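# Transfer ball to other post's cup, reseat frame on rests

## Task

Carry the ball over to the cup on the other post and return the frame to its proper spot resting on its supports. Both must stay that way without any robot holding them. Finish by opening the grippers and pulling the arms away.

## Robot and tools

Team and hardware: six identical i2rt Big YAM arms named arm1, arm2, arm3, arm4, arm5 and arm6. Each has six revolute joints, a two-finger gripper and a wrist camera (arm1_cam_wrist to arm6_cam_wrist). A fixed room camera, cam_high, looks over the scene. The hand can reach roughly 1.0 m out from the joint 1 axis. With joints 1 and 6 at 0 and the hand level and pointing forward, the wrist camera rides on top of the hand, looking at the fingertips.

Frames: there is one shared scene frame with its origin on the floor and +z upward. "hand" means the point halfway between the fingertips; its z axis runs along the fingers and its y axis is the direction the fingers open and close. Hand poses are computed from each robot's true foot pose, which is never printed.

execute_actions(actions, cameras): actions is a list holding either one action object or nothing. An empty list only reports state and images. The action object is keyed by robot name; each robot entry holds "joints", a map from joint name to an absolute target (not an offset). All arms named in the action start together and may finish at different moments. Keys and ranges: joint1_rad -2.879 to 2.879 rad (base yaw, positive counter-clockwise seen from above, 0 faces the way the foot faces); joint2_rad 0 to 3.141 rad (shoulder, 0 has the upper arm pointing back roughly level, positive lifts it up then forward); joint3_rad 0 to 3.019 rad (elbow, 0 folds forearm onto upper arm, positive opens); joint4_rad -1.692 to 1.57 rad (hand pitch, positive tips fingers up); joint5_rad -1.57 to 1.57 rad (sideways hand swing, positive to the arm's right); joint6_rad -2.094 to 2.094 rad (hand roll, positive clockwise viewed from behind); gripper_m 0 to 0.093 m (fingertip gap). Completion tolerances: ±0.045, ±0.14, ±0.09, ±0.055, ±0.03, ±0.035 rad and ±0.003 m respectively. Any joint or arm left out keeps its earlier target and may still be pushing. An unknown key or an out-of-range number rejects the whole call and nothing moves. One action runs at most 15 s. Joints travel at different speeds, so the hand can take a wide, curved path between postures. cameras: a list of camera names, or "all"; null or omitted gives every camera, [] gives none. Wrist images are 616x616 fisheye; cam_high is 504x504 pinhole with fovy 72.398 deg.

wait(seconds): 0 to 10 s; commands nothing new and returns the same state and images as an empty action.

zoom_image(camera, region): enlarges part of that camera's most recent full image; region is [x0, y0, x1, y1] in pixels from the top-left corner, no bigger than 504 by 504.

read_manual(section): returns URDF licence texts only ("licences"); it moves nothing.

finished_scene(scene): integer number of the scene being closed. Irreversible; call only once the ball sits in the target cup, the frame rests on its supports unaided, and every gripper has released and backed away.

Reading results: joint_positions gives current angles and gripper gap; a "pictures" line lists images in order. Joint torques are raw drive outputs per arm joint, with per-unit offset, scale and noise, so they are never zero and can mislead about contact. joint_status tells how each commanded motion ended: "off_target" means it stopped short and may still push; after "contact_stop" or "time_out" the joint keeps its current spot, except that a timed-out joint may retain a target up to 0.375, 0.375, 0.113, 0.225, 0.075 and 0.3 rad away (joints 1 to 6) and keep pushing toward it. "joint command not followed" (with a "cause:" line) means a self- and arm-to-arm clearance check blocked that arm's joint targets; the gripper part still runs, blocked joints show "not_followed", and the arm may retry them on later actions. on_its_own lists things this call did not command; its "held at" is the target held, not the position. To relieve a pushing joint, send it its reported position. Very small target changes may not move a joint, and a joint holding a load tends to sag.

Hazards: a Big YAM does not halt on contact and can press very hard. A hard squeeze between two robots fails the run; a strong hit may too. No state line reports robot-robot contact, and the clearance check can be late and ignores fingers, gripper housings and wrist cameras. Knocking anything out of the work area or onto the floor fails the task. Drops, slips, slams and heavy pushes lower the result. Loose objects may occasionally get a brief nudge from outside. Arms act independently and never wait for one another. The simulation keeps running while you compose a reply, holding the last command.

Heat: sustained load warms motors, even between calls. A MOTOR HOT warning appears from 85 °C; at 100 °C that arm's motors and gripper go limp and it drops (OVER-TEMPERATURE FAULT). Its unfinished keys then read "limit_stop_at_motor_heat"; resend those targets once cooled. Some heat carries over into the next scene. Fewer and shorter motions are preferred.

Each tool is called after ">>>" by a JSON object that holds its "method" and its "body".

## Session

>>> {"method": "execute_actions", "body": {"actions": []}}

Scene clock: 0.00 s.
Joint torques (N m, as the arm reports them, + toward a larger angle): no reading
Motor temperatures (°C, as the motors report them): arm1=[22 20 24 23 25 25] | arm2=[23 24 21 25 21 21] | arm3=[21 23 22 24 23 22] | arm4=[24 23 22 22 21 23] | arm5=[24 24 23 21 21 22] | arm6=[24 23 22 25 24 22]
arm1.joint_positions: joint1_rad=-0.303 joint2_rad=+0.566 joint3_rad=+1.392 joint4_rad=-1.197 joint5_rad=+0.231 joint6_rad=-0.329 gripper_m=+0.094
arm1.joint_status: not commanded
arm1.hand: x=-0.5952 y=+1.4632 z=+1.3628 quat_wxyz=(-0.273, -0.500, -0.658, +0.493) (m; scene frame)
arm2.joint_positions: joint1_rad=-0.367 joint2_rad=+0.619 joint3_rad=+1.359 joint4_rad=-1.334 joint5_rad=-0.238 joint6_rad=-0.425 gripper_m=+0.094
arm2.joint_status: not commanded
arm2.hand: x=-1.3203 y=+0.1817 z=+1.2875 quat_wxyz=(-0.459, -0.018, -0.878, +0.137) (m; scene frame)
arm3.joint_positions: joint1_rad=+0.005 joint2_rad=+0.617 joint3_rad=+1.406 joint4_rad=-1.458 joint5_rad=-0.059 joint6_rad=+0.277 gripper_m=+0.094
arm3.joint_status: not commanded
arm3.hand: x=-1.4301 y=-0.7090 z=+1.3473 quat_wxyz=(-0.390, +0.151, -0.885, -0.205) (m; scene frame)
arm4.joint_positions: joint1_rad=+0.081 joint2_rad=+0.553 joint3_rad=+1.468 joint4_rad=-1.148 joint5_rad=-0.222 joint6_rad=+0.193 gripper_m=+0.094
arm4.joint_status: not commanded
arm4.hand: x=-0.3071 y=-1.2966 z=+1.4775 quat_wxyz=(-0.322, +0.555, -0.550, -0.535) (m; scene frame)
arm5.joint_positions: joint1_rad=+0.229 joint2_rad=+0.598 joint3_rad=+1.373 joint4_rad=-1.210 joint5_rad=-0.281 joint6_rad=-0.233 gripper_m=+0.094
arm5.joint_status: not commanded
arm5.hand: x=+1.0786 y=-1.1556 z=+1.4144 quat_wxyz=(-0.134, +0.833, -0.127, -0.522) (m; scene frame)
arm6.joint_positions: joint1_rad=-0.334 joint2_rad=+0.571 joint3_rad=+1.357 joint4_rad=-1.339 joint5_rad=+0.177 joint6_rad=+0.048 gripper_m=+0.094
arm6.joint_status: not commanded
arm6.hand: x=+1.2128 y=+0.9660 z=+1.3807 quat_wxyz=(-0.101, -0.840, -0.237, +0.478) (m; scene frame)
pictures: arm1_cam_wrist, arm2_cam_wrist, arm3_cam_wrist, arm4_cam_wrist, arm5_cam_wrist, arm6_cam_wrist, cam_high
Images, in order (width x height): arm1_cam_wrist 616x616, arm2_cam_wrist 616x616, arm3_cam_wrist 616x616, arm4_cam_wrist 616x616, arm5_cam_wrist 616x616, arm6_cam_wrist 616x616, cam_high 504x504.

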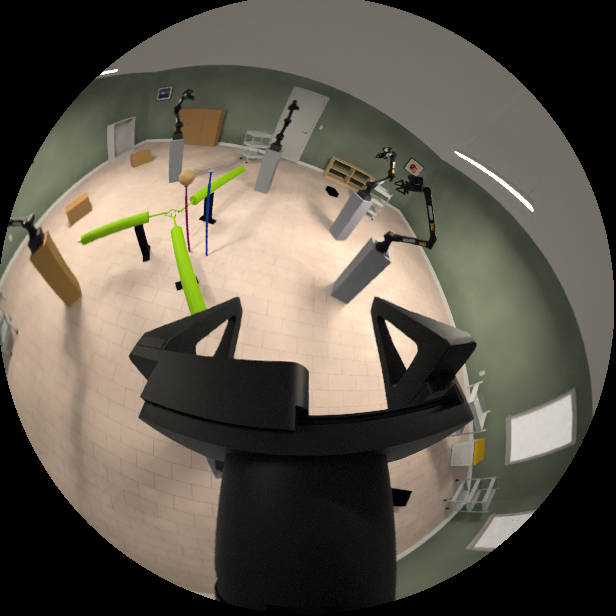

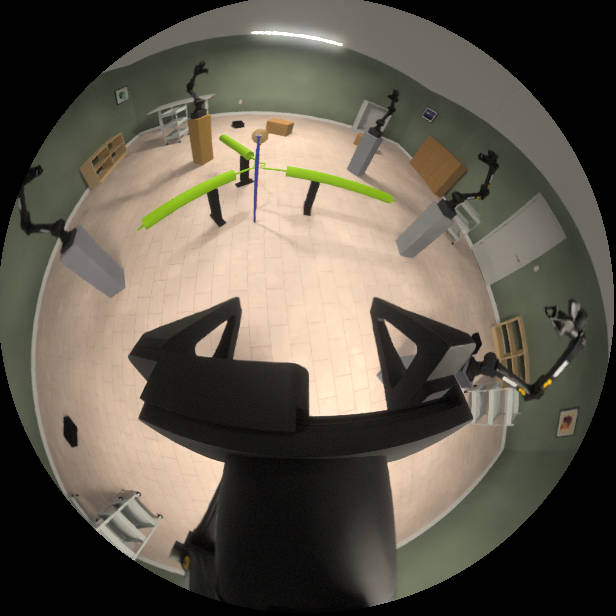

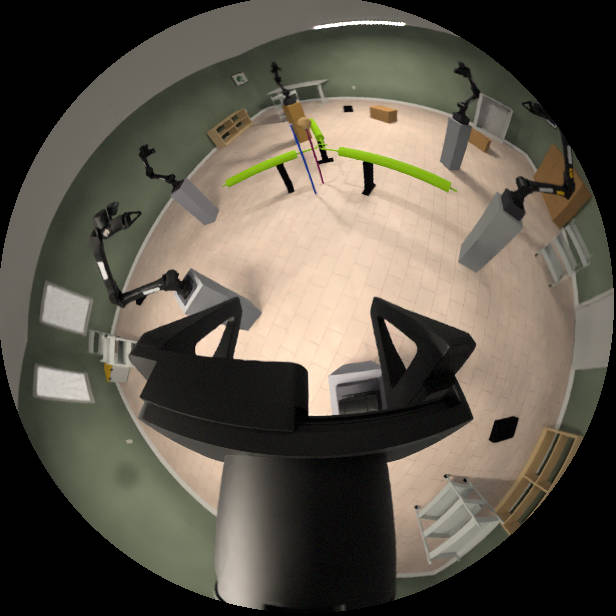

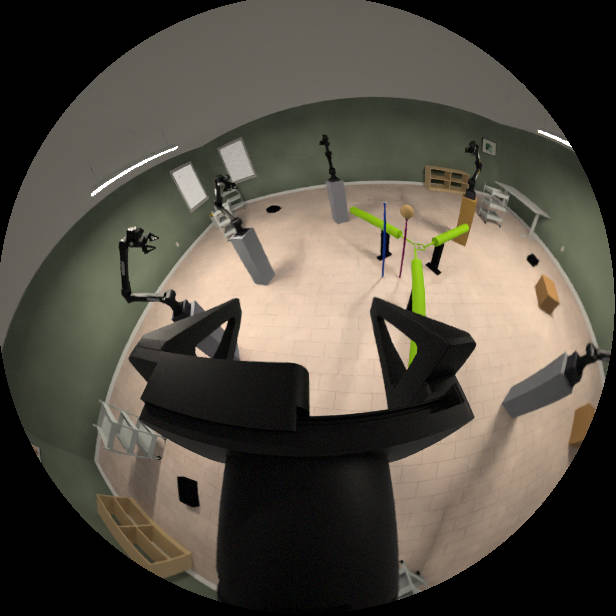

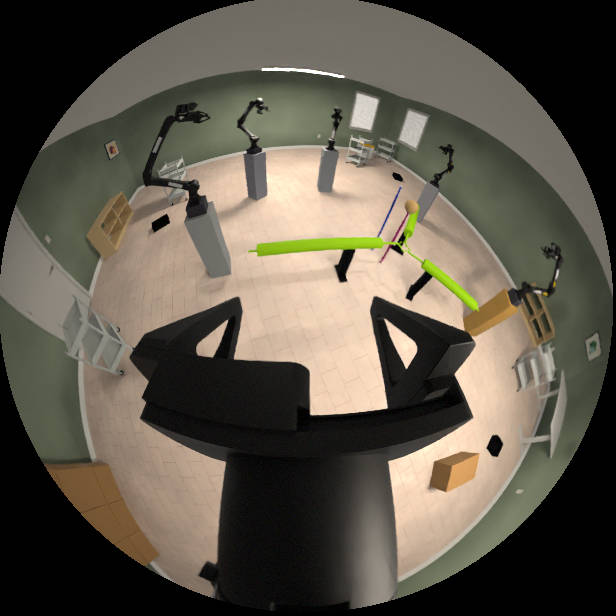

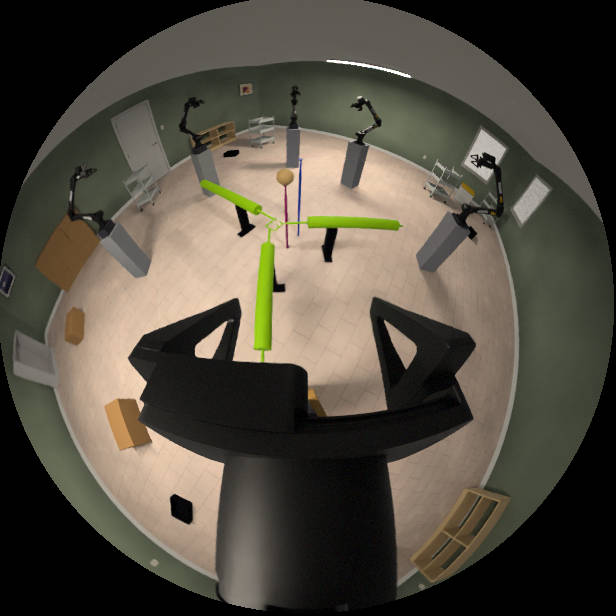

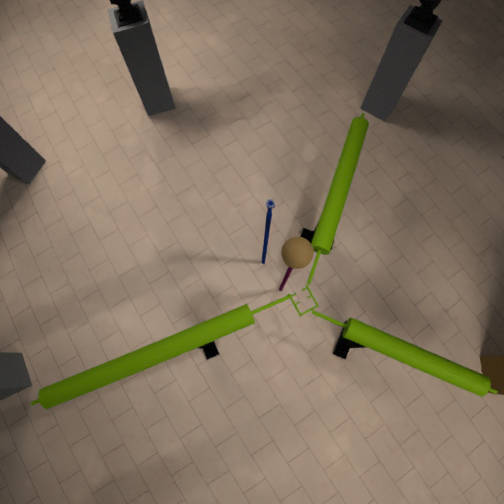

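>>> {"method": "zoom_image", "body": {"camera": "cam_high", "region": [220, 180, 380, 360]}}

>>> {"method": "zoom_image", "body": {"camera": "arm6_cam_wrist", "region": [180, 140, 420, 380]}}

>>> {"method": "zoom_image", "body": {"camera": "cam_high", "region": [0, 340, 120, 440]}}

Region (220, 180, 380, 360) of cam_high's 504x504 image, scaled by 2.800, with more detail than that image has.

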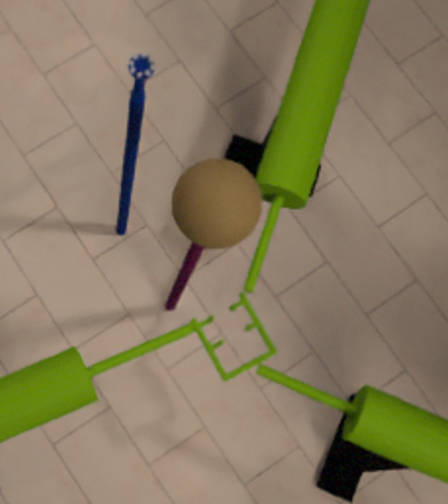

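Region (180, 140, 420, 380) of arm6_cam_wrist's 616x616 image, scaled by 2.100, with more detail than that image has.

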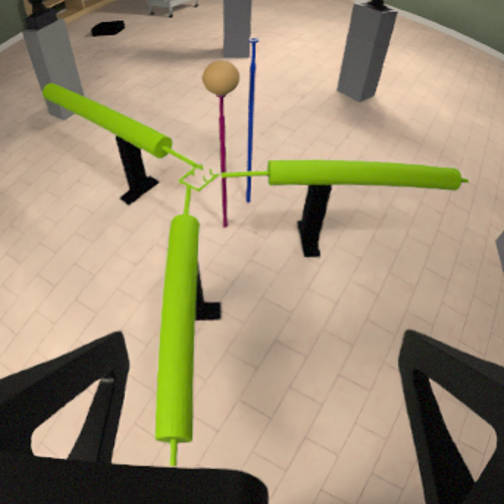

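Region (0, 340, 120, 440) of cam_high's 504x504 image, scaled by 4.200, with more detail than that image has.

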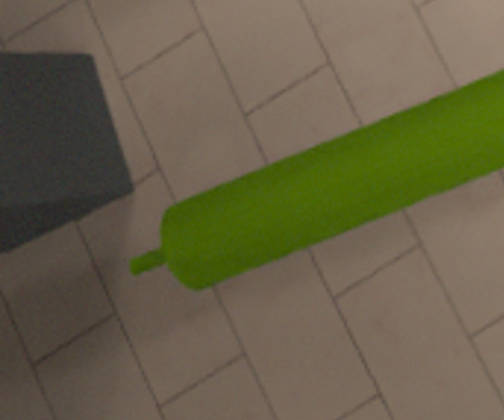

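>>> {"method": "execute_actions", "body": {"actions": [{"arm1":{"joints":{"joint1_rad":0,"joint2_rad":1.2,"joint3_rad":1.2,"joint4_rad":-1.2,"joint5_rad":0,"joint6_rad":0}},"arm4":{"joints":{"joint1_rad":0,"joint2_rad":1.2,"joint3_rad":1.2,"joint4_rad":-1.2,"joint5_rad":0,"joint6_rad":0}},"arm6":{"joints":{"joint1_rad":0,"joint2_rad":1.2,"joint3_rad":1.2,"joint4_rad":-1.2,"joint5_rad":0,"joint6_rad":0}}}], "cameras": ["arm1_cam_wrist","arm4_cam_wrist","arm6_cam_wrist","cam_high"]}}

Scene clock: 12.17 s.
Joint torques (N m, as the arm reports them, + toward a larger angle): arm1=[  2.84 -12.82   9.97   1.18  -0.05  -0.04] | arm2=[-1.17  0.8   8.39  1.88 -0.18 -0.05] | arm3=[-0.74  2.92  9.37  1.43  0.01 -0.16] | arm4=[ -0.97 -10.22  11.26   0.48   0.33  -0.09] | arm5=[ 0.28  0.29  8.2   1.99 -0.09 -0.02] | arm6=[ 0.15 -7.88 11.59  1.5   0.   -0.16]
Motor temperatures (°C, as the motors report them): arm1=[22 20 26 23 25 25] | arm2=[23 24 23 25 21 21] | arm3=[21 23 25 24 23 22] | arm4=[24 23 24 22 21 23] | arm5=[24 25 25 21 21 22] | arm6=[24 23 24 25 24 22]
arm1.joint_positions: joint1_rad=-0.007 joint2_rad=+1.211 joint3_rad=+1.173 joint4_rad=-1.197 joint5_rad=+0.003 joint6_rad=-0.010 gripper_m=+0.094
arm1.joint_status: all done
arm1.hand: x=-0.4171 y=+1.3099 z=+1.0393 quat_wxyz=(-0.136, -0.543, -0.824, +0.088) (m; scene frame)
arm2.joint_positions: joint1_rad=-0.367 joint2_rad=+0.619 joint3_rad=+1.359 joint4_rad=-1.334 joint5_rad=-0.238 joint6_rad=-0.425 gripper_m=+0.094
arm2.joint_status: not commanded
arm2.hand: x=-1.3203 y=+0.1817 z=+1.2875 quat_wxyz=(-0.459, -0.018, -0.878, +0.137) (m; scene frame)
arm3.joint_positions: joint1_rad=+0.005 joint2_rad=+0.617 joint3_rad=+1.406 joint4_rad=-1.458 joint5_rad=-0.059 joint6_rad=+0.277 gripper_m=+0.094
arm3.joint_status: not commanded
arm3.hand: x=-1.4301 y=-0.7090 z=+1.3473 quat_wxyz=(-0.390, +0.151, -0.885, -0.205) (m; scene frame)
arm4.joint_positions: joint1_rad=+0.005 joint2_rad=+1.208 joint3_rad=+1.181 joint4_rad=-1.183 joint5_rad=-0.004 joint6_rad=+0.010 gripper_m=+0.094
arm4.joint_status: all done
arm4.hand: x=-0.2411 y=-1.0777 z=+1.1131 quat_wxyz=(-0.132, +0.673, -0.716, -0.126) (m; scene frame)
arm5.joint_positions: joint1_rad=+0.229 joint2_rad=+0.598 joint3_rad=+1.373 joint4_rad=-1.210 joint5_rad=-0.281 joint6_rad=-0.233 gripper_m=+0.094
arm5.joint_status: not commanded
arm5.hand: x=+1.0786 y=-1.1556 z=+1.4144 quat_wxyz=(-0.134, +0.833, -0.127, -0.522) (m; scene frame)
arm6.joint_positions: joint1_rad=-0.001 joint2_rad=+1.210 joint3_rad=+1.193 joint4_rad=-1.209 joint5_rad=+0.003 joint6_rad=+0.011 gripper_m=+0.094
arm6.joint_status: all done
arm6.hand: x=+1.1828 y=+0.7270 z=+1.1153 quat_wxyz=(-0.081, -0.861, -0.479, +0.148) (m; scene frame)
pictures: arm1_cam_wrist, arm4_cam_wrist, arm6_cam_wrist, cam_high
Images, in order (width x height): arm1_cam_wrist 616x616, arm4_cam_wrist 616x616, arm6_cam_wrist 616x616, cam_high 504x504.

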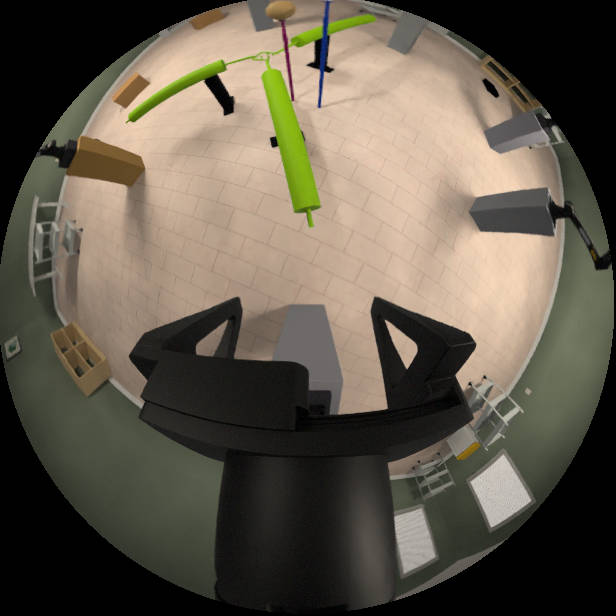

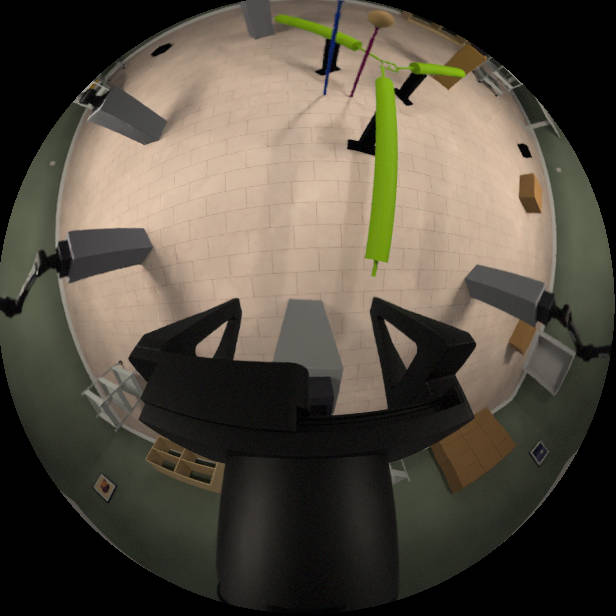

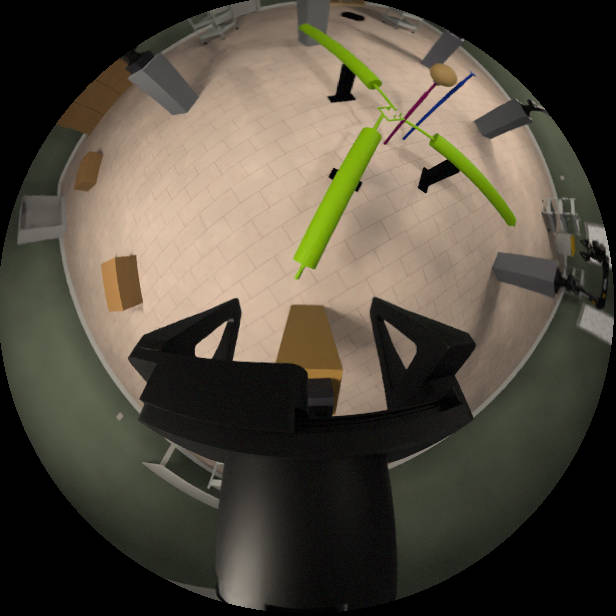

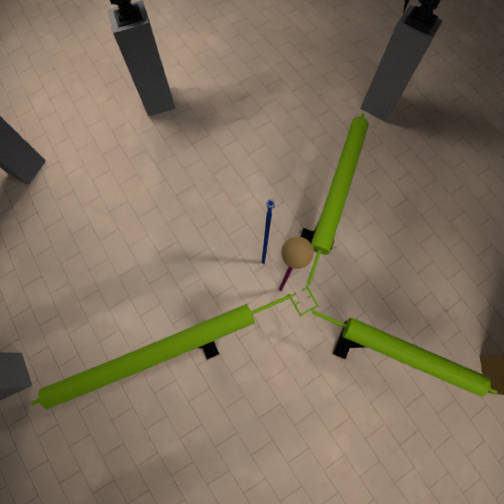

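>>> {"method": "execute_actions", "body": {"actions": [{"arm1":{"joints":{"joint2_rad":1.817,"joint3_rad":1.236,"joint4_rad":-0.99,"joint6_rad":-0.2}},"arm4":{"joints":{"joint1_rad":-0.45,"joint2_rad":1.695,"joint3_rad":1.0,"joint4_rad":-0.874,"joint6_rad":-0.45}},"arm6":{"joints":{"joint1_rad":0.05,"joint2_rad":1.695,"joint3_rad":1.0,"joint4_rad":-0.874,"joint6_rad":0.55}}}], "cameras": ["arm1_cam_wrist","arm4_cam_wrist","arm6_cam_wrist","cam_high","arm2_cam_wrist","arm5_cam_wrist"]}}

Scene clock: 25.27 s.
Joint torques (N m, as the arm reports them, + toward a larger angle): arm1=[  3.7  -20.54   8.2    1.02  -0.16  -0.27] | arm2=[-1.76  1.18  8.25  1.89 -0.19 -0.04] | arm3=[-0.75  2.89  9.36  1.43  0.01 -0.16] | arm4=[  0.1  -15.53   7.56   1.18   0.13  -0.09] | arm5=[ 0.68  0.22  7.97  1.87 -0.1  -0.04] | arm6=[ -0.43 -12.18   8.59   0.64   0.04   0.08]
Motor temperatures (°C, as the motors report them): arm1=[22 21 28 23 25 25] | arm2=[23 24 25 25 21 21] | arm3=[21 23 26 24 23 22] | arm4=[24 24 26 22 21 23] | arm5=[24 25 26 21 21 22] | arm6=[24 23 25 25 24 22]
arm1.joint_positions: joint1_rad=-0.007 joint2_rad=+1.836 joint3_rad=+1.208 joint4_rad=-1.005 joint5_rad=+0.003 joint6_rad=-0.190 gripper_m=+0.094
arm1.joint_status: all done
arm1.hand: x=-0.3905 y=+1.2526 z=+0.7851 quat_wxyz=(+0.026, -0.471, -0.881, -0.025) (m; scene frame)
arm2.joint_positions: joint1_rad=-0.367 joint2_rad=+0.619 joint3_rad=+1.359 joint4_rad=-1.334 joint5_rad=-0.238 joint6_rad=-0.425 gripper_m=+0.094
arm2.joint_status: not commanded
arm2.hand: x=-1.3203 y=+0.1817 z=+1.2875 quat_wxyz=(-0.459, -0.018, -0.878, +0.137) (m; scene frame)
arm3.joint_positions: joint1_rad=+0.005 joint2_rad=+0.617 joint3_rad=+1.406 joint4_rad=-1.458 joint5_rad=-0.059 joint6_rad=+0.277 gripper_m=+0.094
arm3.joint_status: not commanded
arm3.hand: x=-1.4301 y=-0.7090 z=+1.3473 quat_wxyz=(-0.390, +0.151, -0.885, -0.205) (m; scene frame)
arm4.joint_positions: joint1_rad=-0.459 joint2_rad=+1.707 joint3_rad=+0.992 joint4_rad=-0.892 joint5_rad=-0.001 joint6_rad=-0.440 gripper_m=+0.094
arm4.joint_status: all done
arm4.hand: x=-0.0536 y=-1.1301 z=+0.8461 quat_wxyz=(+0.013, +0.679, -0.734, +0.004) (m; scene frame)
arm5.joint_positions: joint1_rad=+0.229 joint2_rad=+0.598 joint3_rad=+1.373 joint4_rad=-1.210 joint5_rad=-0.281 joint6_rad=-0.233 gripper_m=+0.094
arm5.joint_status: not commanded
arm5.hand: x=+1.0786 y=-1.1556 z=+1.4144 quat_wxyz=(-0.134, +0.833, -0.127, -0.522) (m; scene frame)
arm6.joint_positions: joint1_rad=+0.049 joint2_rad=+1.708 joint3_rad=+0.995 joint4_rad=-0.883 joint5_rad=+0.003 joint6_rad=+0.539 gripper_m=+0.094
arm6.joint_status: all done
arm6.hand: x=+1.1983 y=+0.7128 z=+0.8449 quat_wxyz=(+0.014, -0.964, -0.266, -0.010) (m; scene frame)
pictures: arm1_cam_wrist, arm2_cam_wrist, arm4_cam_wrist, arm5_cam_wrist, arm6_cam_wrist, cam_high
Images, in order (width x height): arm1_cam_wrist 616x616, arm2_cam_wrist 616x616, arm4_cam_wrist 616x616, arm5_cam_wrist 616x616, arm6_cam_wrist 616x616, cam_high 504x504.

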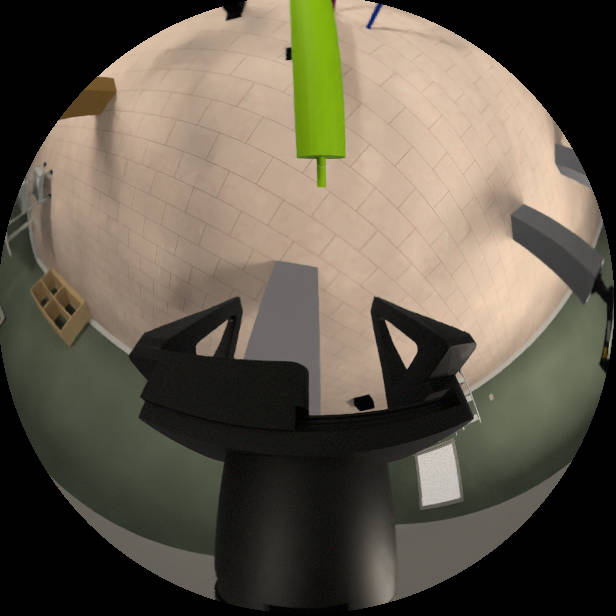

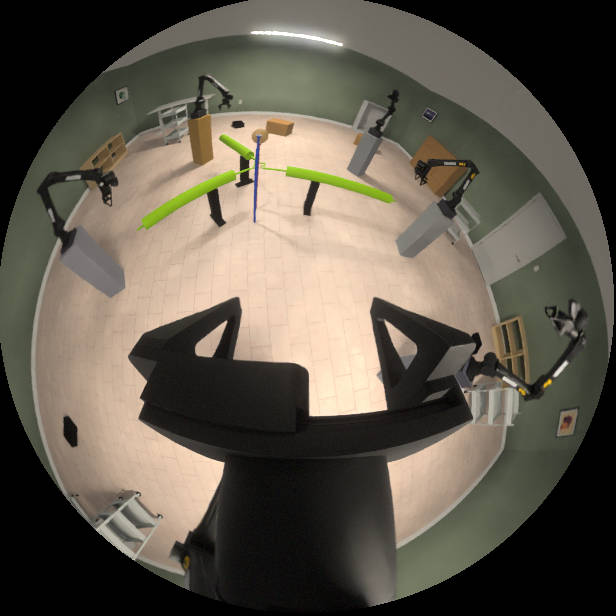

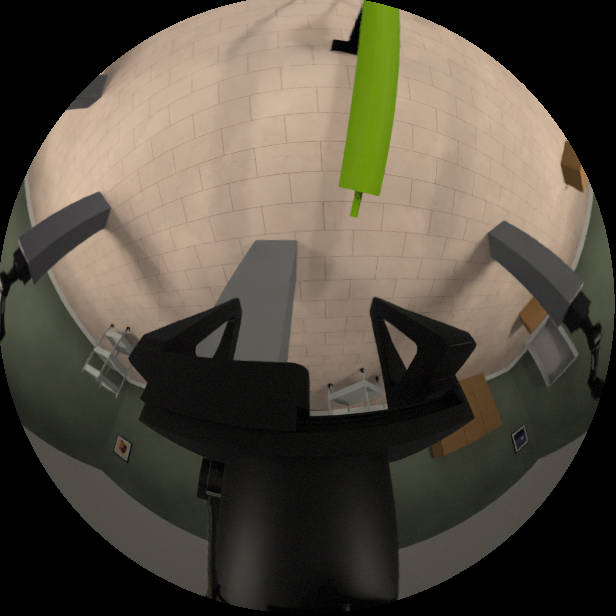

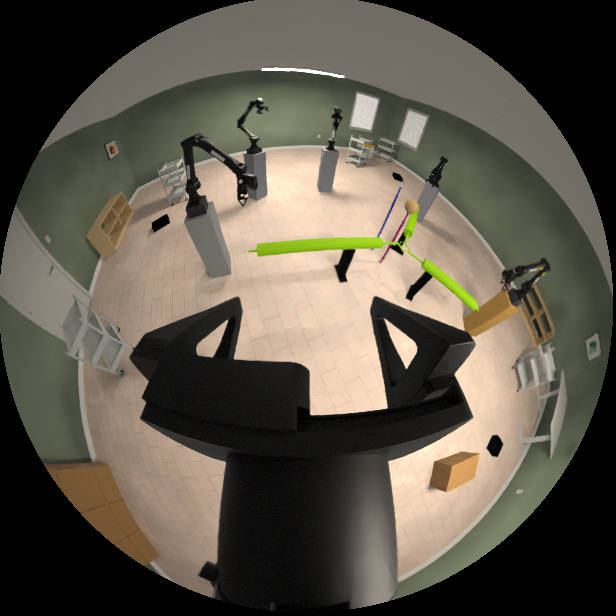

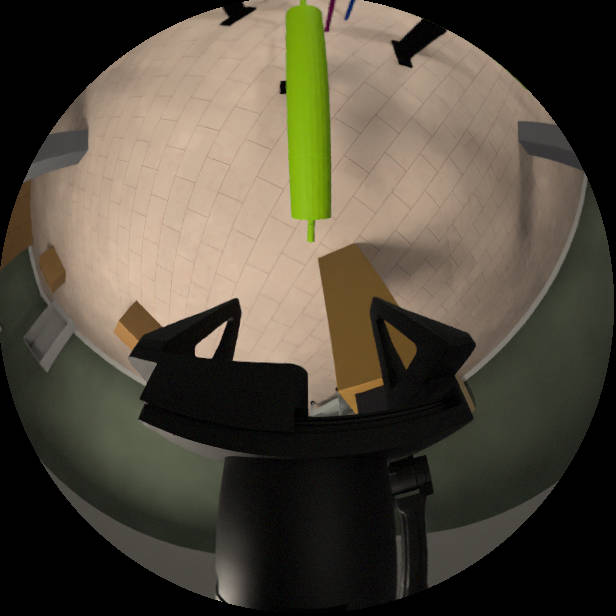

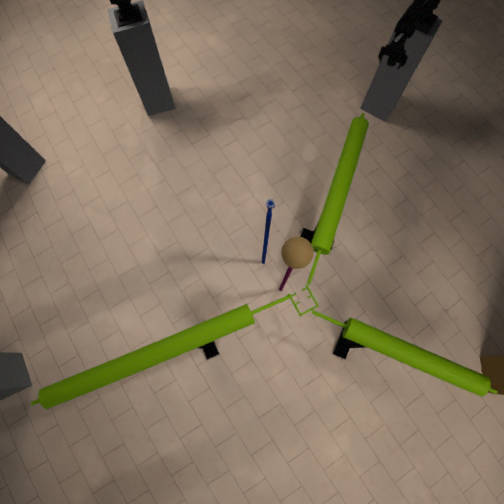

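>>> {"method": "execute_actions", "body": {"actions": [{"arm1":{"joints":{"joint1_rad":-0.03,"joint2_rad":2.24,"joint3_rad":1.415,"joint4_rad":-0.69,"joint6_rad":-0.22}},"arm4":{"joints":{"joint1_rad":-0.655,"joint2_rad":2.305,"joint3_rad":1.23,"joint4_rad":-0.455,"joint6_rad":-0.64}},"arm6":{"joints":{"joint1_rad":0.08,"joint2_rad":2.19,"joint3_rad":0.855,"joint4_rad":-0.205,"joint6_rad":0.58}}}], "cameras": ["arm1_cam_wrist","arm4_cam_wrist","arm6_cam_wrist"]}}

Scene clock: 32.27 s.
Joint torques (N m, as the arm reports them, + toward a larger angle): arm1=[  0.9  -25.16   6.67   1.3   -0.2   -0.22] | arm2=[-2.26  1.14  8.23  1.93 -0.21 -0.06] | arm3=[-0.73  2.92  9.36  1.44  0.01 -0.15] | arm4=[ -0.28 -20.67   5.33   1.14   0.12  -0.09] | arm5=[ 0.4   0.1   8.15  1.81 -0.1  -0.01] | arm6=[ -0.05 -12.67   2.82   0.64   0.06   0.08]
Motor temperatures (°C, as the motors report them): arm1=[22 21 28 23 25 25] | arm2=[23 24 25 25 21 21] | arm3=[21 23 26 24 23 22] | arm4=[24 24 25 22 21 23] | arm5=[24 25 27 21 21 22] | arm6=[24 24 25 25 24 22]
arm1.joint_positions: joint1_rad=-0.019 joint2_rad=+2.259 joint3_rad=+1.391 joint4_rad=-0.707 joint5_rad=+0.003 joint6_rad=-0.211 gripper_m=+0.094
arm1.joint_status: all done
arm1.hand: x=-0.3646 y=+1.1783 z=+0.6186 quat_wxyz=(+0.003, -0.467, -0.884, -0.007) (m; scene frame)
arm2.joint_positions: joint1_rad=-0.367 joint2_rad=+0.619 joint3_rad=+1.359 joint4_rad=-1.334 joint5_rad=-0.238 joint6_rad=-0.425 gripper_m=+0.094
arm2.joint_status: not commanded
arm2.hand: x=-1.3203 y=+0.1817 z=+1.2875 quat_wxyz=(-0.459, -0.018, -0.878, +0.137) (m; scene frame)
arm3.joint_positions: joint1_rad=+0.005 joint2_rad=+0.617 joint3_rad=+1.406 joint4_rad=-1.458 joint5_rad=-0.059 joint6_rad=+0.277 gripper_m=+0.094
arm3.joint_status: not commanded
arm3.hand: x=-1.4301 y=-0.7090 z=+1.3473 quat_wxyz=(-0.390, +0.151, -0.885, -0.205) (m; scene frame)
arm4.joint_positions: joint1_rad=-0.660 joint2_rad=+2.316 joint3_rad=+1.217 joint4_rad=-0.472 joint5_rad=-0.001 joint6_rad=-0.630 gripper_m=+0.094
arm4.joint_status: all done
arm4.hand: x=+0.0703 y=-1.1157 z=+0.6232 quat_wxyz=(-0.004, +0.675, -0.738, -0.001) (m; scene frame)
arm5.joint_positions: joint1_rad=+0.229 joint2_rad=+0.598 joint3_rad=+1.373 joint4_rad=-1.210 joint5_rad=-0.281 joint6_rad=-0.233 gripper_m=+0.094
arm5.joint_status: not commanded
arm5.hand: x=+1.0786 y=-1.1556 z=+1.4144 quat_wxyz=(-0.134, +0.833, -0.127, -0.522) (m; scene frame)
arm6.joint_positions: joint1_rad=+0.076 joint2_rad=+2.197 joint3_rad=+0.853 joint4_rad=-0.215 joint5_rad=+0.003 joint6_rad=+0.569 gripper_m=+0.094
arm6.joint_status: all done
arm6.hand: x=+1.2249 y=+0.7412 z=+0.6238 quat_wxyz=(+0.000, -0.964, -0.264, +0.003) (m; scene frame)
pictures: arm1_cam_wrist, arm4_cam_wrist, arm6_cam_wrist
Images, in order (width x height): arm1_cam_wrist 616x616, arm4_cam_wrist 616x616, arm6_cam_wrist 616x616.

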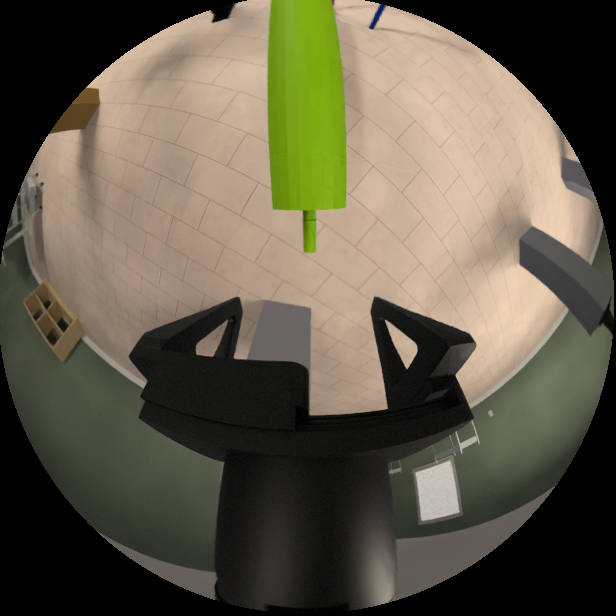

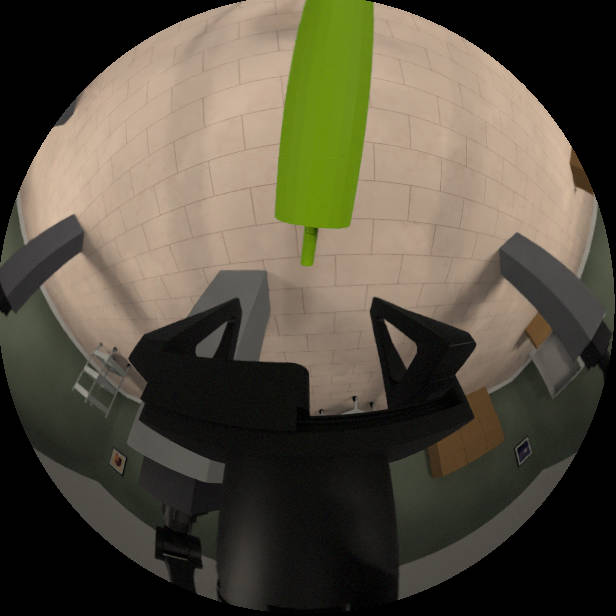

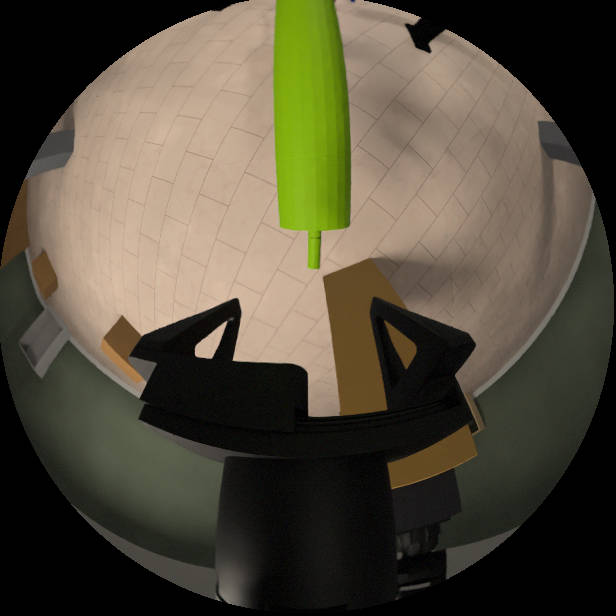

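>>> {"method": "execute_actions", "body": {"actions": [{"arm1":{"joints":{"joint1_rad":-0.04,"joint2_rad":2.447,"joint3_rad":1.478,"joint4_rad":-0.542,"joint6_rad":-0.25}},"arm4":{"joints":{"joint1_rad":-0.685,"joint2_rad":2.536,"joint3_rad":1.297,"joint4_rad":-0.29,"joint6_rad":-0.51}},"arm6":{"joints":{"joint1_rad":0.08,"joint2_rad":2.487,"joint3_rad":0.925,"joint4_rad":0.018,"joint6_rad":0.54}}}], "cameras": ["arm1_cam_wrist","arm4_cam_wrist","arm6_cam_wrist"]}}

Scene clock: 39.50 s.
Joint torques (N m, as the arm reports them, + toward a larger angle): arm1=[  0.1  -26.16   5.63   1.42  -0.07  -0.26] | arm2=[-1.43  0.97  8.31  1.97 -0.21 -0.02] | arm3=[-0.75  2.89  9.38  1.42  0.01 -0.15] | arm4=[ -0.99 -21.31   3.89   1.2    0.13   0.09] | arm5=[ 0.82 -0.13  8.14  1.76 -0.11 -0.01] | arm6=[  0.06 -14.45   0.68   0.71   0.02  -0.18]
Motor temperatures (°C, as the motors report them): arm1=[22 22 28 23 25 25] | arm2=[23 24 25 25 21 21] | arm3=[21 23 27 24 23 22] | arm4=[24 25 25 22 21 23] | arm5=[24 25 27 21 21 22] | arm6=[24 24 24 25 24 22]
arm1.joint_positions: joint1_rad=-0.029 joint2_rad=+2.471 joint3_rad=+1.460 joint4_rad=-0.558 joint5_rad=+0.003 joint6_rad=-0.241 gripper_m=+0.094
arm1.joint_status: all done
arm1.hand: x=-0.3682 y=+1.1745 z=+0.5189 quat_wxyz=(+0.001, -0.459, -0.889, -0.005) (m; scene frame)
arm2.joint_positions: joint1_rad=-0.367 joint2_rad=+0.619 joint3_rad=+1.359 joint4_rad=-1.334 joint5_rad=-0.238 joint6_rad=-0.425 gripper_m=+0.094
arm2.joint_status: not commanded
arm2.hand: x=-1.3203 y=+0.1817 z=+1.2875 quat_wxyz=(-0.459, -0.018, -0.878, +0.137) (m; scene frame)
arm3.joint_positions: joint1_rad=+0.005 joint2_rad=+0.617 joint3_rad=+1.406 joint4_rad=-1.458 joint5_rad=-0.059 joint6_rad=+0.277 gripper_m=+0.094
arm3.joint_status: not commanded
arm3.hand: x=-1.4301 y=-0.7090 z=+1.3473 quat_wxyz=(-0.390, +0.151, -0.885, -0.205) (m; scene frame)
arm4.joint_positions: joint1_rad=-0.680 joint2_rad=+2.550 joint3_rad=+1.288 joint4_rad=-0.306 joint5_rad=-0.001 joint6_rad=-0.520 gripper_m=+0.094
arm4.joint_status: all done
arm4.hand: x=+0.0705 y=-1.1303 z=+0.5220 quat_wxyz=(-0.005, +0.626, -0.780, -0.001) (m; scene frame)
arm5.joint_positions: joint1_rad=+0.229 joint2_rad=+0.598 joint3_rad=+1.373 joint4_rad=-1.210 joint5_rad=-0.281 joint6_rad=-0.233 gripper_m=+0.094
arm5.joint_status: not commanded
arm5.hand: x=+1.0786 y=-1.1556 z=+1.4144 quat_wxyz=(-0.134, +0.833, -0.127, -0.522) (m; scene frame)
arm6.joint_positions: joint1_rad=+0.076 joint2_rad=+2.501 joint3_rad=+0.920 joint4_rad=+0.009 joint5_rad=+0.003 joint6_rad=+0.551 gripper_m=+0.094
arm6.joint_status: all done
arm6.hand: x=+1.2366 y=+0.7649 z=+0.5190 quat_wxyz=(+0.005, -0.962, -0.273, -0.001) (m; scene frame)
pictures: arm1_cam_wrist, arm4_cam_wrist, arm6_cam_wrist
Images, in order (width x height): arm1_cam_wrist 616x616, arm4_cam_wrist 616x616, arm6_cam_wrist 616x616.

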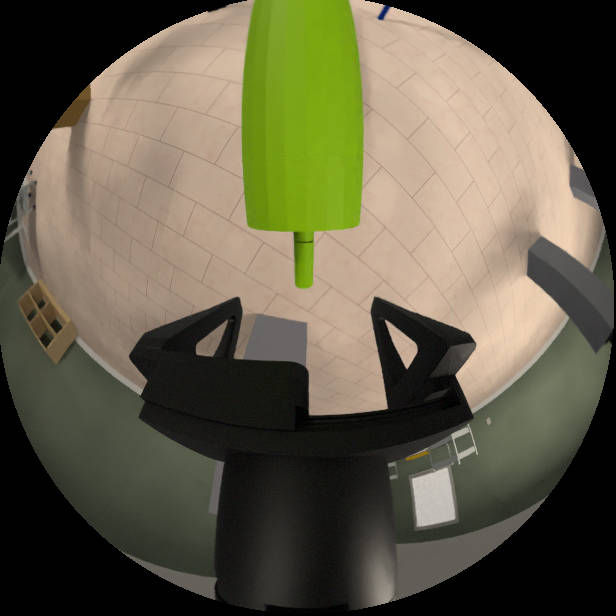

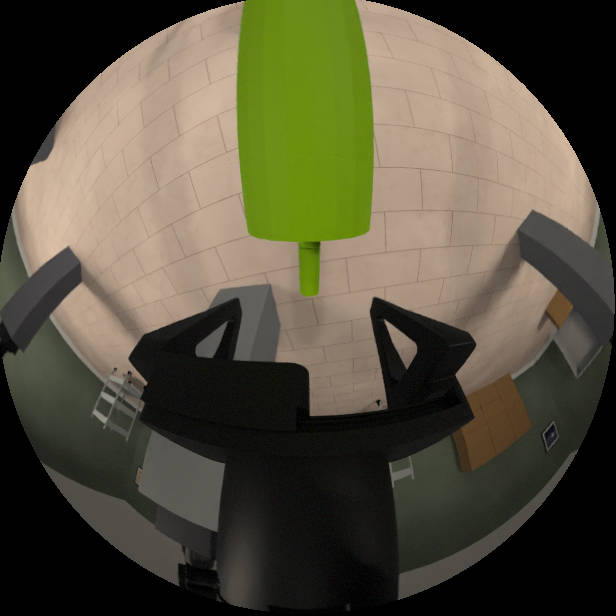

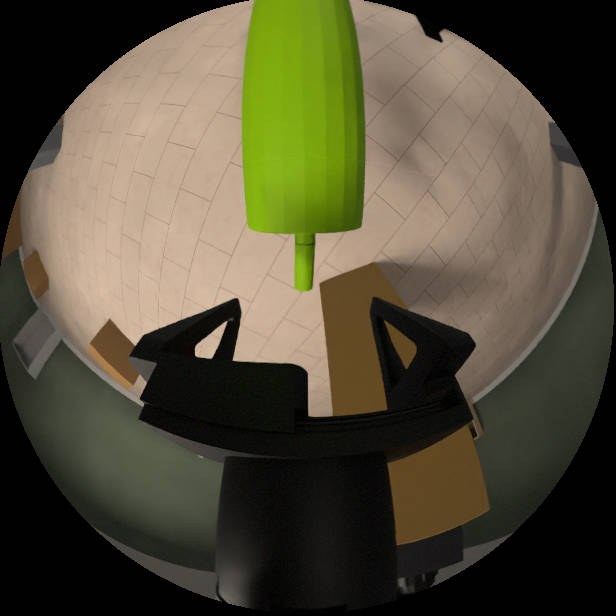

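>>> {"method": "execute_actions", "body": {"actions": [{"arm1":{"joints":{"joint2_rad":2.603,"joint3_rad":1.556,"joint4_rad":-0.468}},"arm4":{"joints":{"joint1_rad":-0.70,"joint2_rad":2.68,"joint3_rad":1.37,"joint4_rad":-0.222,"joint6_rad":-0.55}},"arm6":{"joints":{"joint2_rad":2.68,"joint3_rad":1.05,"joint4_rad":0.089}}}], "cameras": ["arm1_cam_wrist","arm4_cam_wrist","arm6_cam_wrist","arm2_cam_wrist","arm5_cam_wrist"]}}

>>> {"method": "zoom_image", "body": {"camera": "arm5_cam_wrist", "region": [200, 190, 300, 290]}}

>>> {"method": "zoom_image", "body": {"camera": "arm2_cam_wrist", "region": [90, 170, 190, 270]}}

Scene clock: 50.77 s.
Joint torques (N m, as the arm reports them, + toward a larger angle): arm1=[  0.53 -27.05   4.75   1.31  -0.16  -0.23] | arm2=[-1.72  0.92  8.31  2.11 -0.21 -0.03] | arm3=[-0.77  2.87  9.37  1.42  0.01 -0.16] | arm4=[ -0.91 -20.64   2.92   0.97   0.27  -0.08] | arm5=[ 0.23  0.12  8.1   1.95 -0.1  -0.02] | arm6=[  0.54 -13.29  -0.24   0.77  -0.01  -0.07]
Motor temperatures (°C, as the motors report them): arm1=[22 23 27 23 25 25] | arm2=[23 24 26 25 21 21] | arm3=[21 23 27 24 23 22] | arm4=[24 25 24 22 21 23] | arm5=[24 25 27 21 21 22] | arm6=[24 25 23 25 24 22]
arm1.joint_positions: joint1_rad=-0.029 joint2_rad=+2.626 joint3_rad=+1.544 joint4_rad=-0.479 joint5_rad=+0.003 joint6_rad=-0.241 gripper_m=+0.094
arm1.joint_status: all done
arm1.hand: x=-0.3670 y=+1.1732 z=+0.4507 quat_wxyz=(-0.002, -0.459, -0.889, -0.002) (m; scene frame)
arm2.joint_positions: joint1_rad=-0.367 joint2_rad=+0.619 joint3_rad=+1.359 joint4_rad=-1.334 joint5_rad=-0.238 joint6_rad=-0.425 gripper_m=+0.094
arm2.joint_status: not commanded
arm2.hand: x=-1.3203 y=+0.1817 z=+1.2875 quat_wxyz=(-0.459, -0.018, -0.878, +0.137) (m; scene frame)
arm3.joint_positions: joint1_rad=+0.005 joint2_rad=+0.617 joint3_rad=+1.406 joint4_rad=-1.458 joint5_rad=-0.059 joint6_rad=+0.277 gripper_m=+0.094
arm3.joint_status: not commanded
arm3.hand: x=-1.4301 y=-0.7090 z=+1.3473 quat_wxyz=(-0.390, +0.151, -0.885, -0.205) (m; scene frame)
arm4.joint_positions: joint1_rad=-0.693 joint2_rad=+2.682 joint3_rad=+1.370 joint4_rad=-0.232 joint5_rad=-0.004 joint6_rad=-0.540 gripper_m=+0.094
arm4.joint_status: all done
arm4.hand: x=+0.0782 y=-1.1307 z=+0.4688 quat_wxyz=(-0.017, +0.628, -0.778, -0.004) (m; scene frame)
arm5.joint_positions: joint1_rad=+0.229 joint2_rad=+0.598 joint3_rad=+1.373 joint4_rad=-1.210 joint5_rad=-0.281 joint6_rad=-0.233 gripper_m=+0.094
arm5.joint_status: not commanded
arm5.hand: x=+1.0786 y=-1.1556 z=+1.4144 quat_wxyz=(-0.134, +0.833, -0.127, -0.522) (m; scene frame)
arm6.joint_positions: joint1_rad=+0.077 joint2_rad=+2.682 joint3_rad=+1.050 joint4_rad=+0.084 joint5_rad=+0.004 joint6_rad=+0.545 gripper_m=+0.094
arm6.joint_status: all done
arm6.hand: x=+1.2314 y=+0.7546 z=+0.4550 quat_wxyz=(-0.004, -0.961, -0.276, +0.008) (m; scene frame)
pictures: arm1_cam_wrist, arm2_cam_wrist, arm4_cam_wrist, arm5_cam_wrist, arm6_cam_wrist
Images, in order (width x height): arm1_cam_wrist 616x616, arm2_cam_wrist 616x616, arm4_cam_wrist 616x616, arm5_cam_wrist 616x616, arm6_cam_wrist 616x616.

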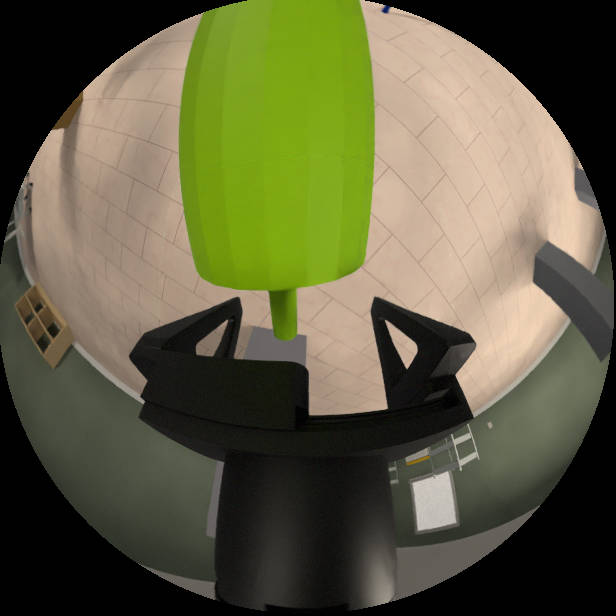

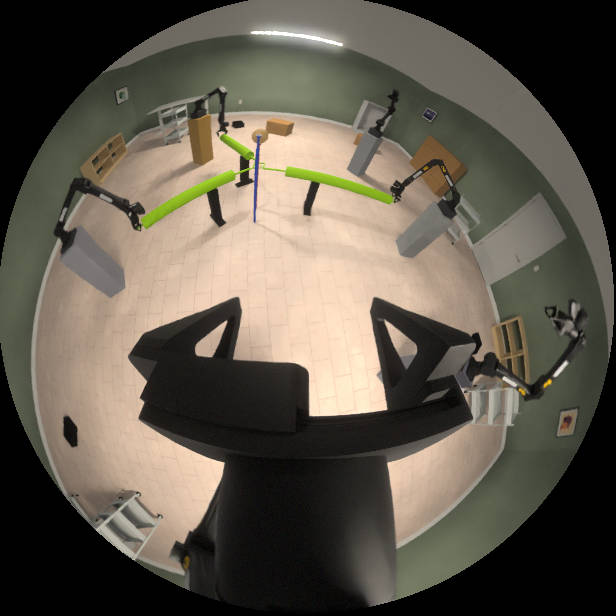

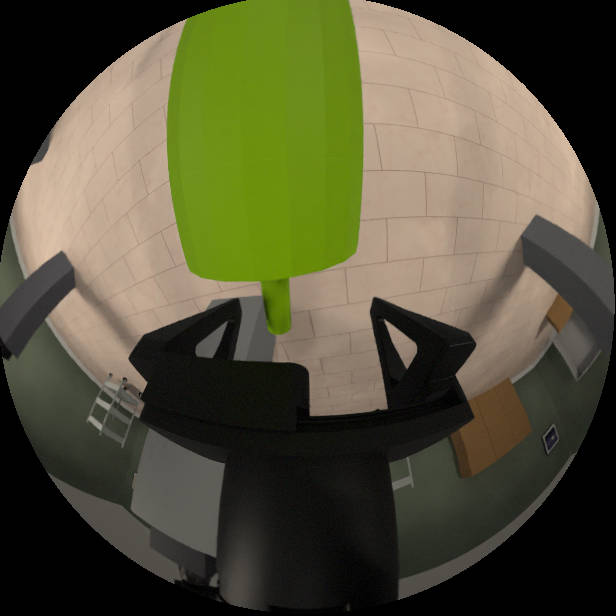

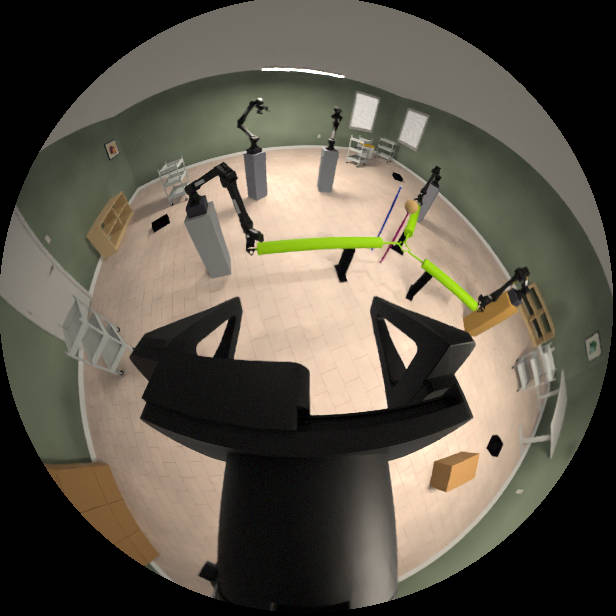

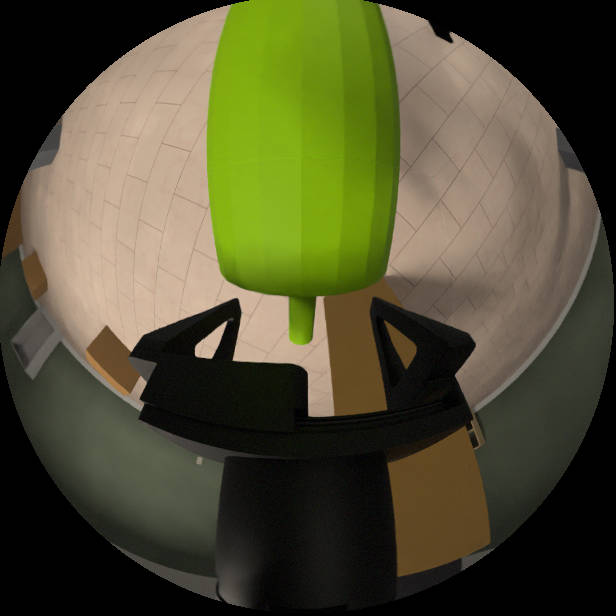

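Region (200, 190, 300, 290) of arm5_cam_wrist's 616x616 image, scaled by 5.040, with more detail than that image has.

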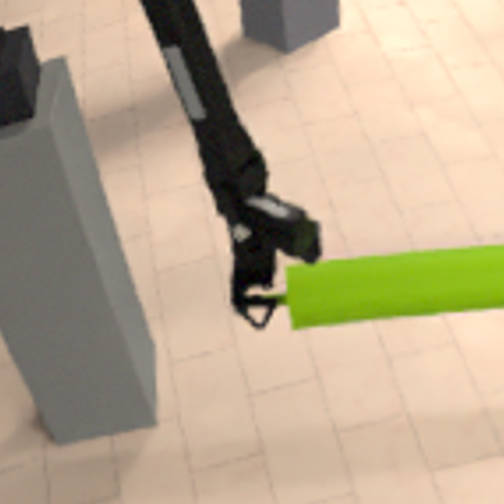

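Region (90, 170, 190, 270) of arm2_cam_wrist's 616x616 image, scaled by 5.040, with more detail than that image has.

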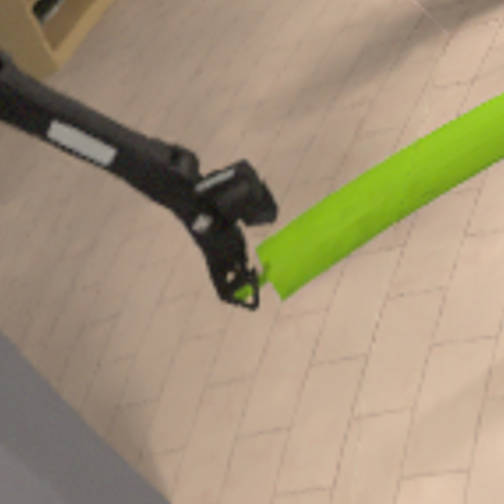

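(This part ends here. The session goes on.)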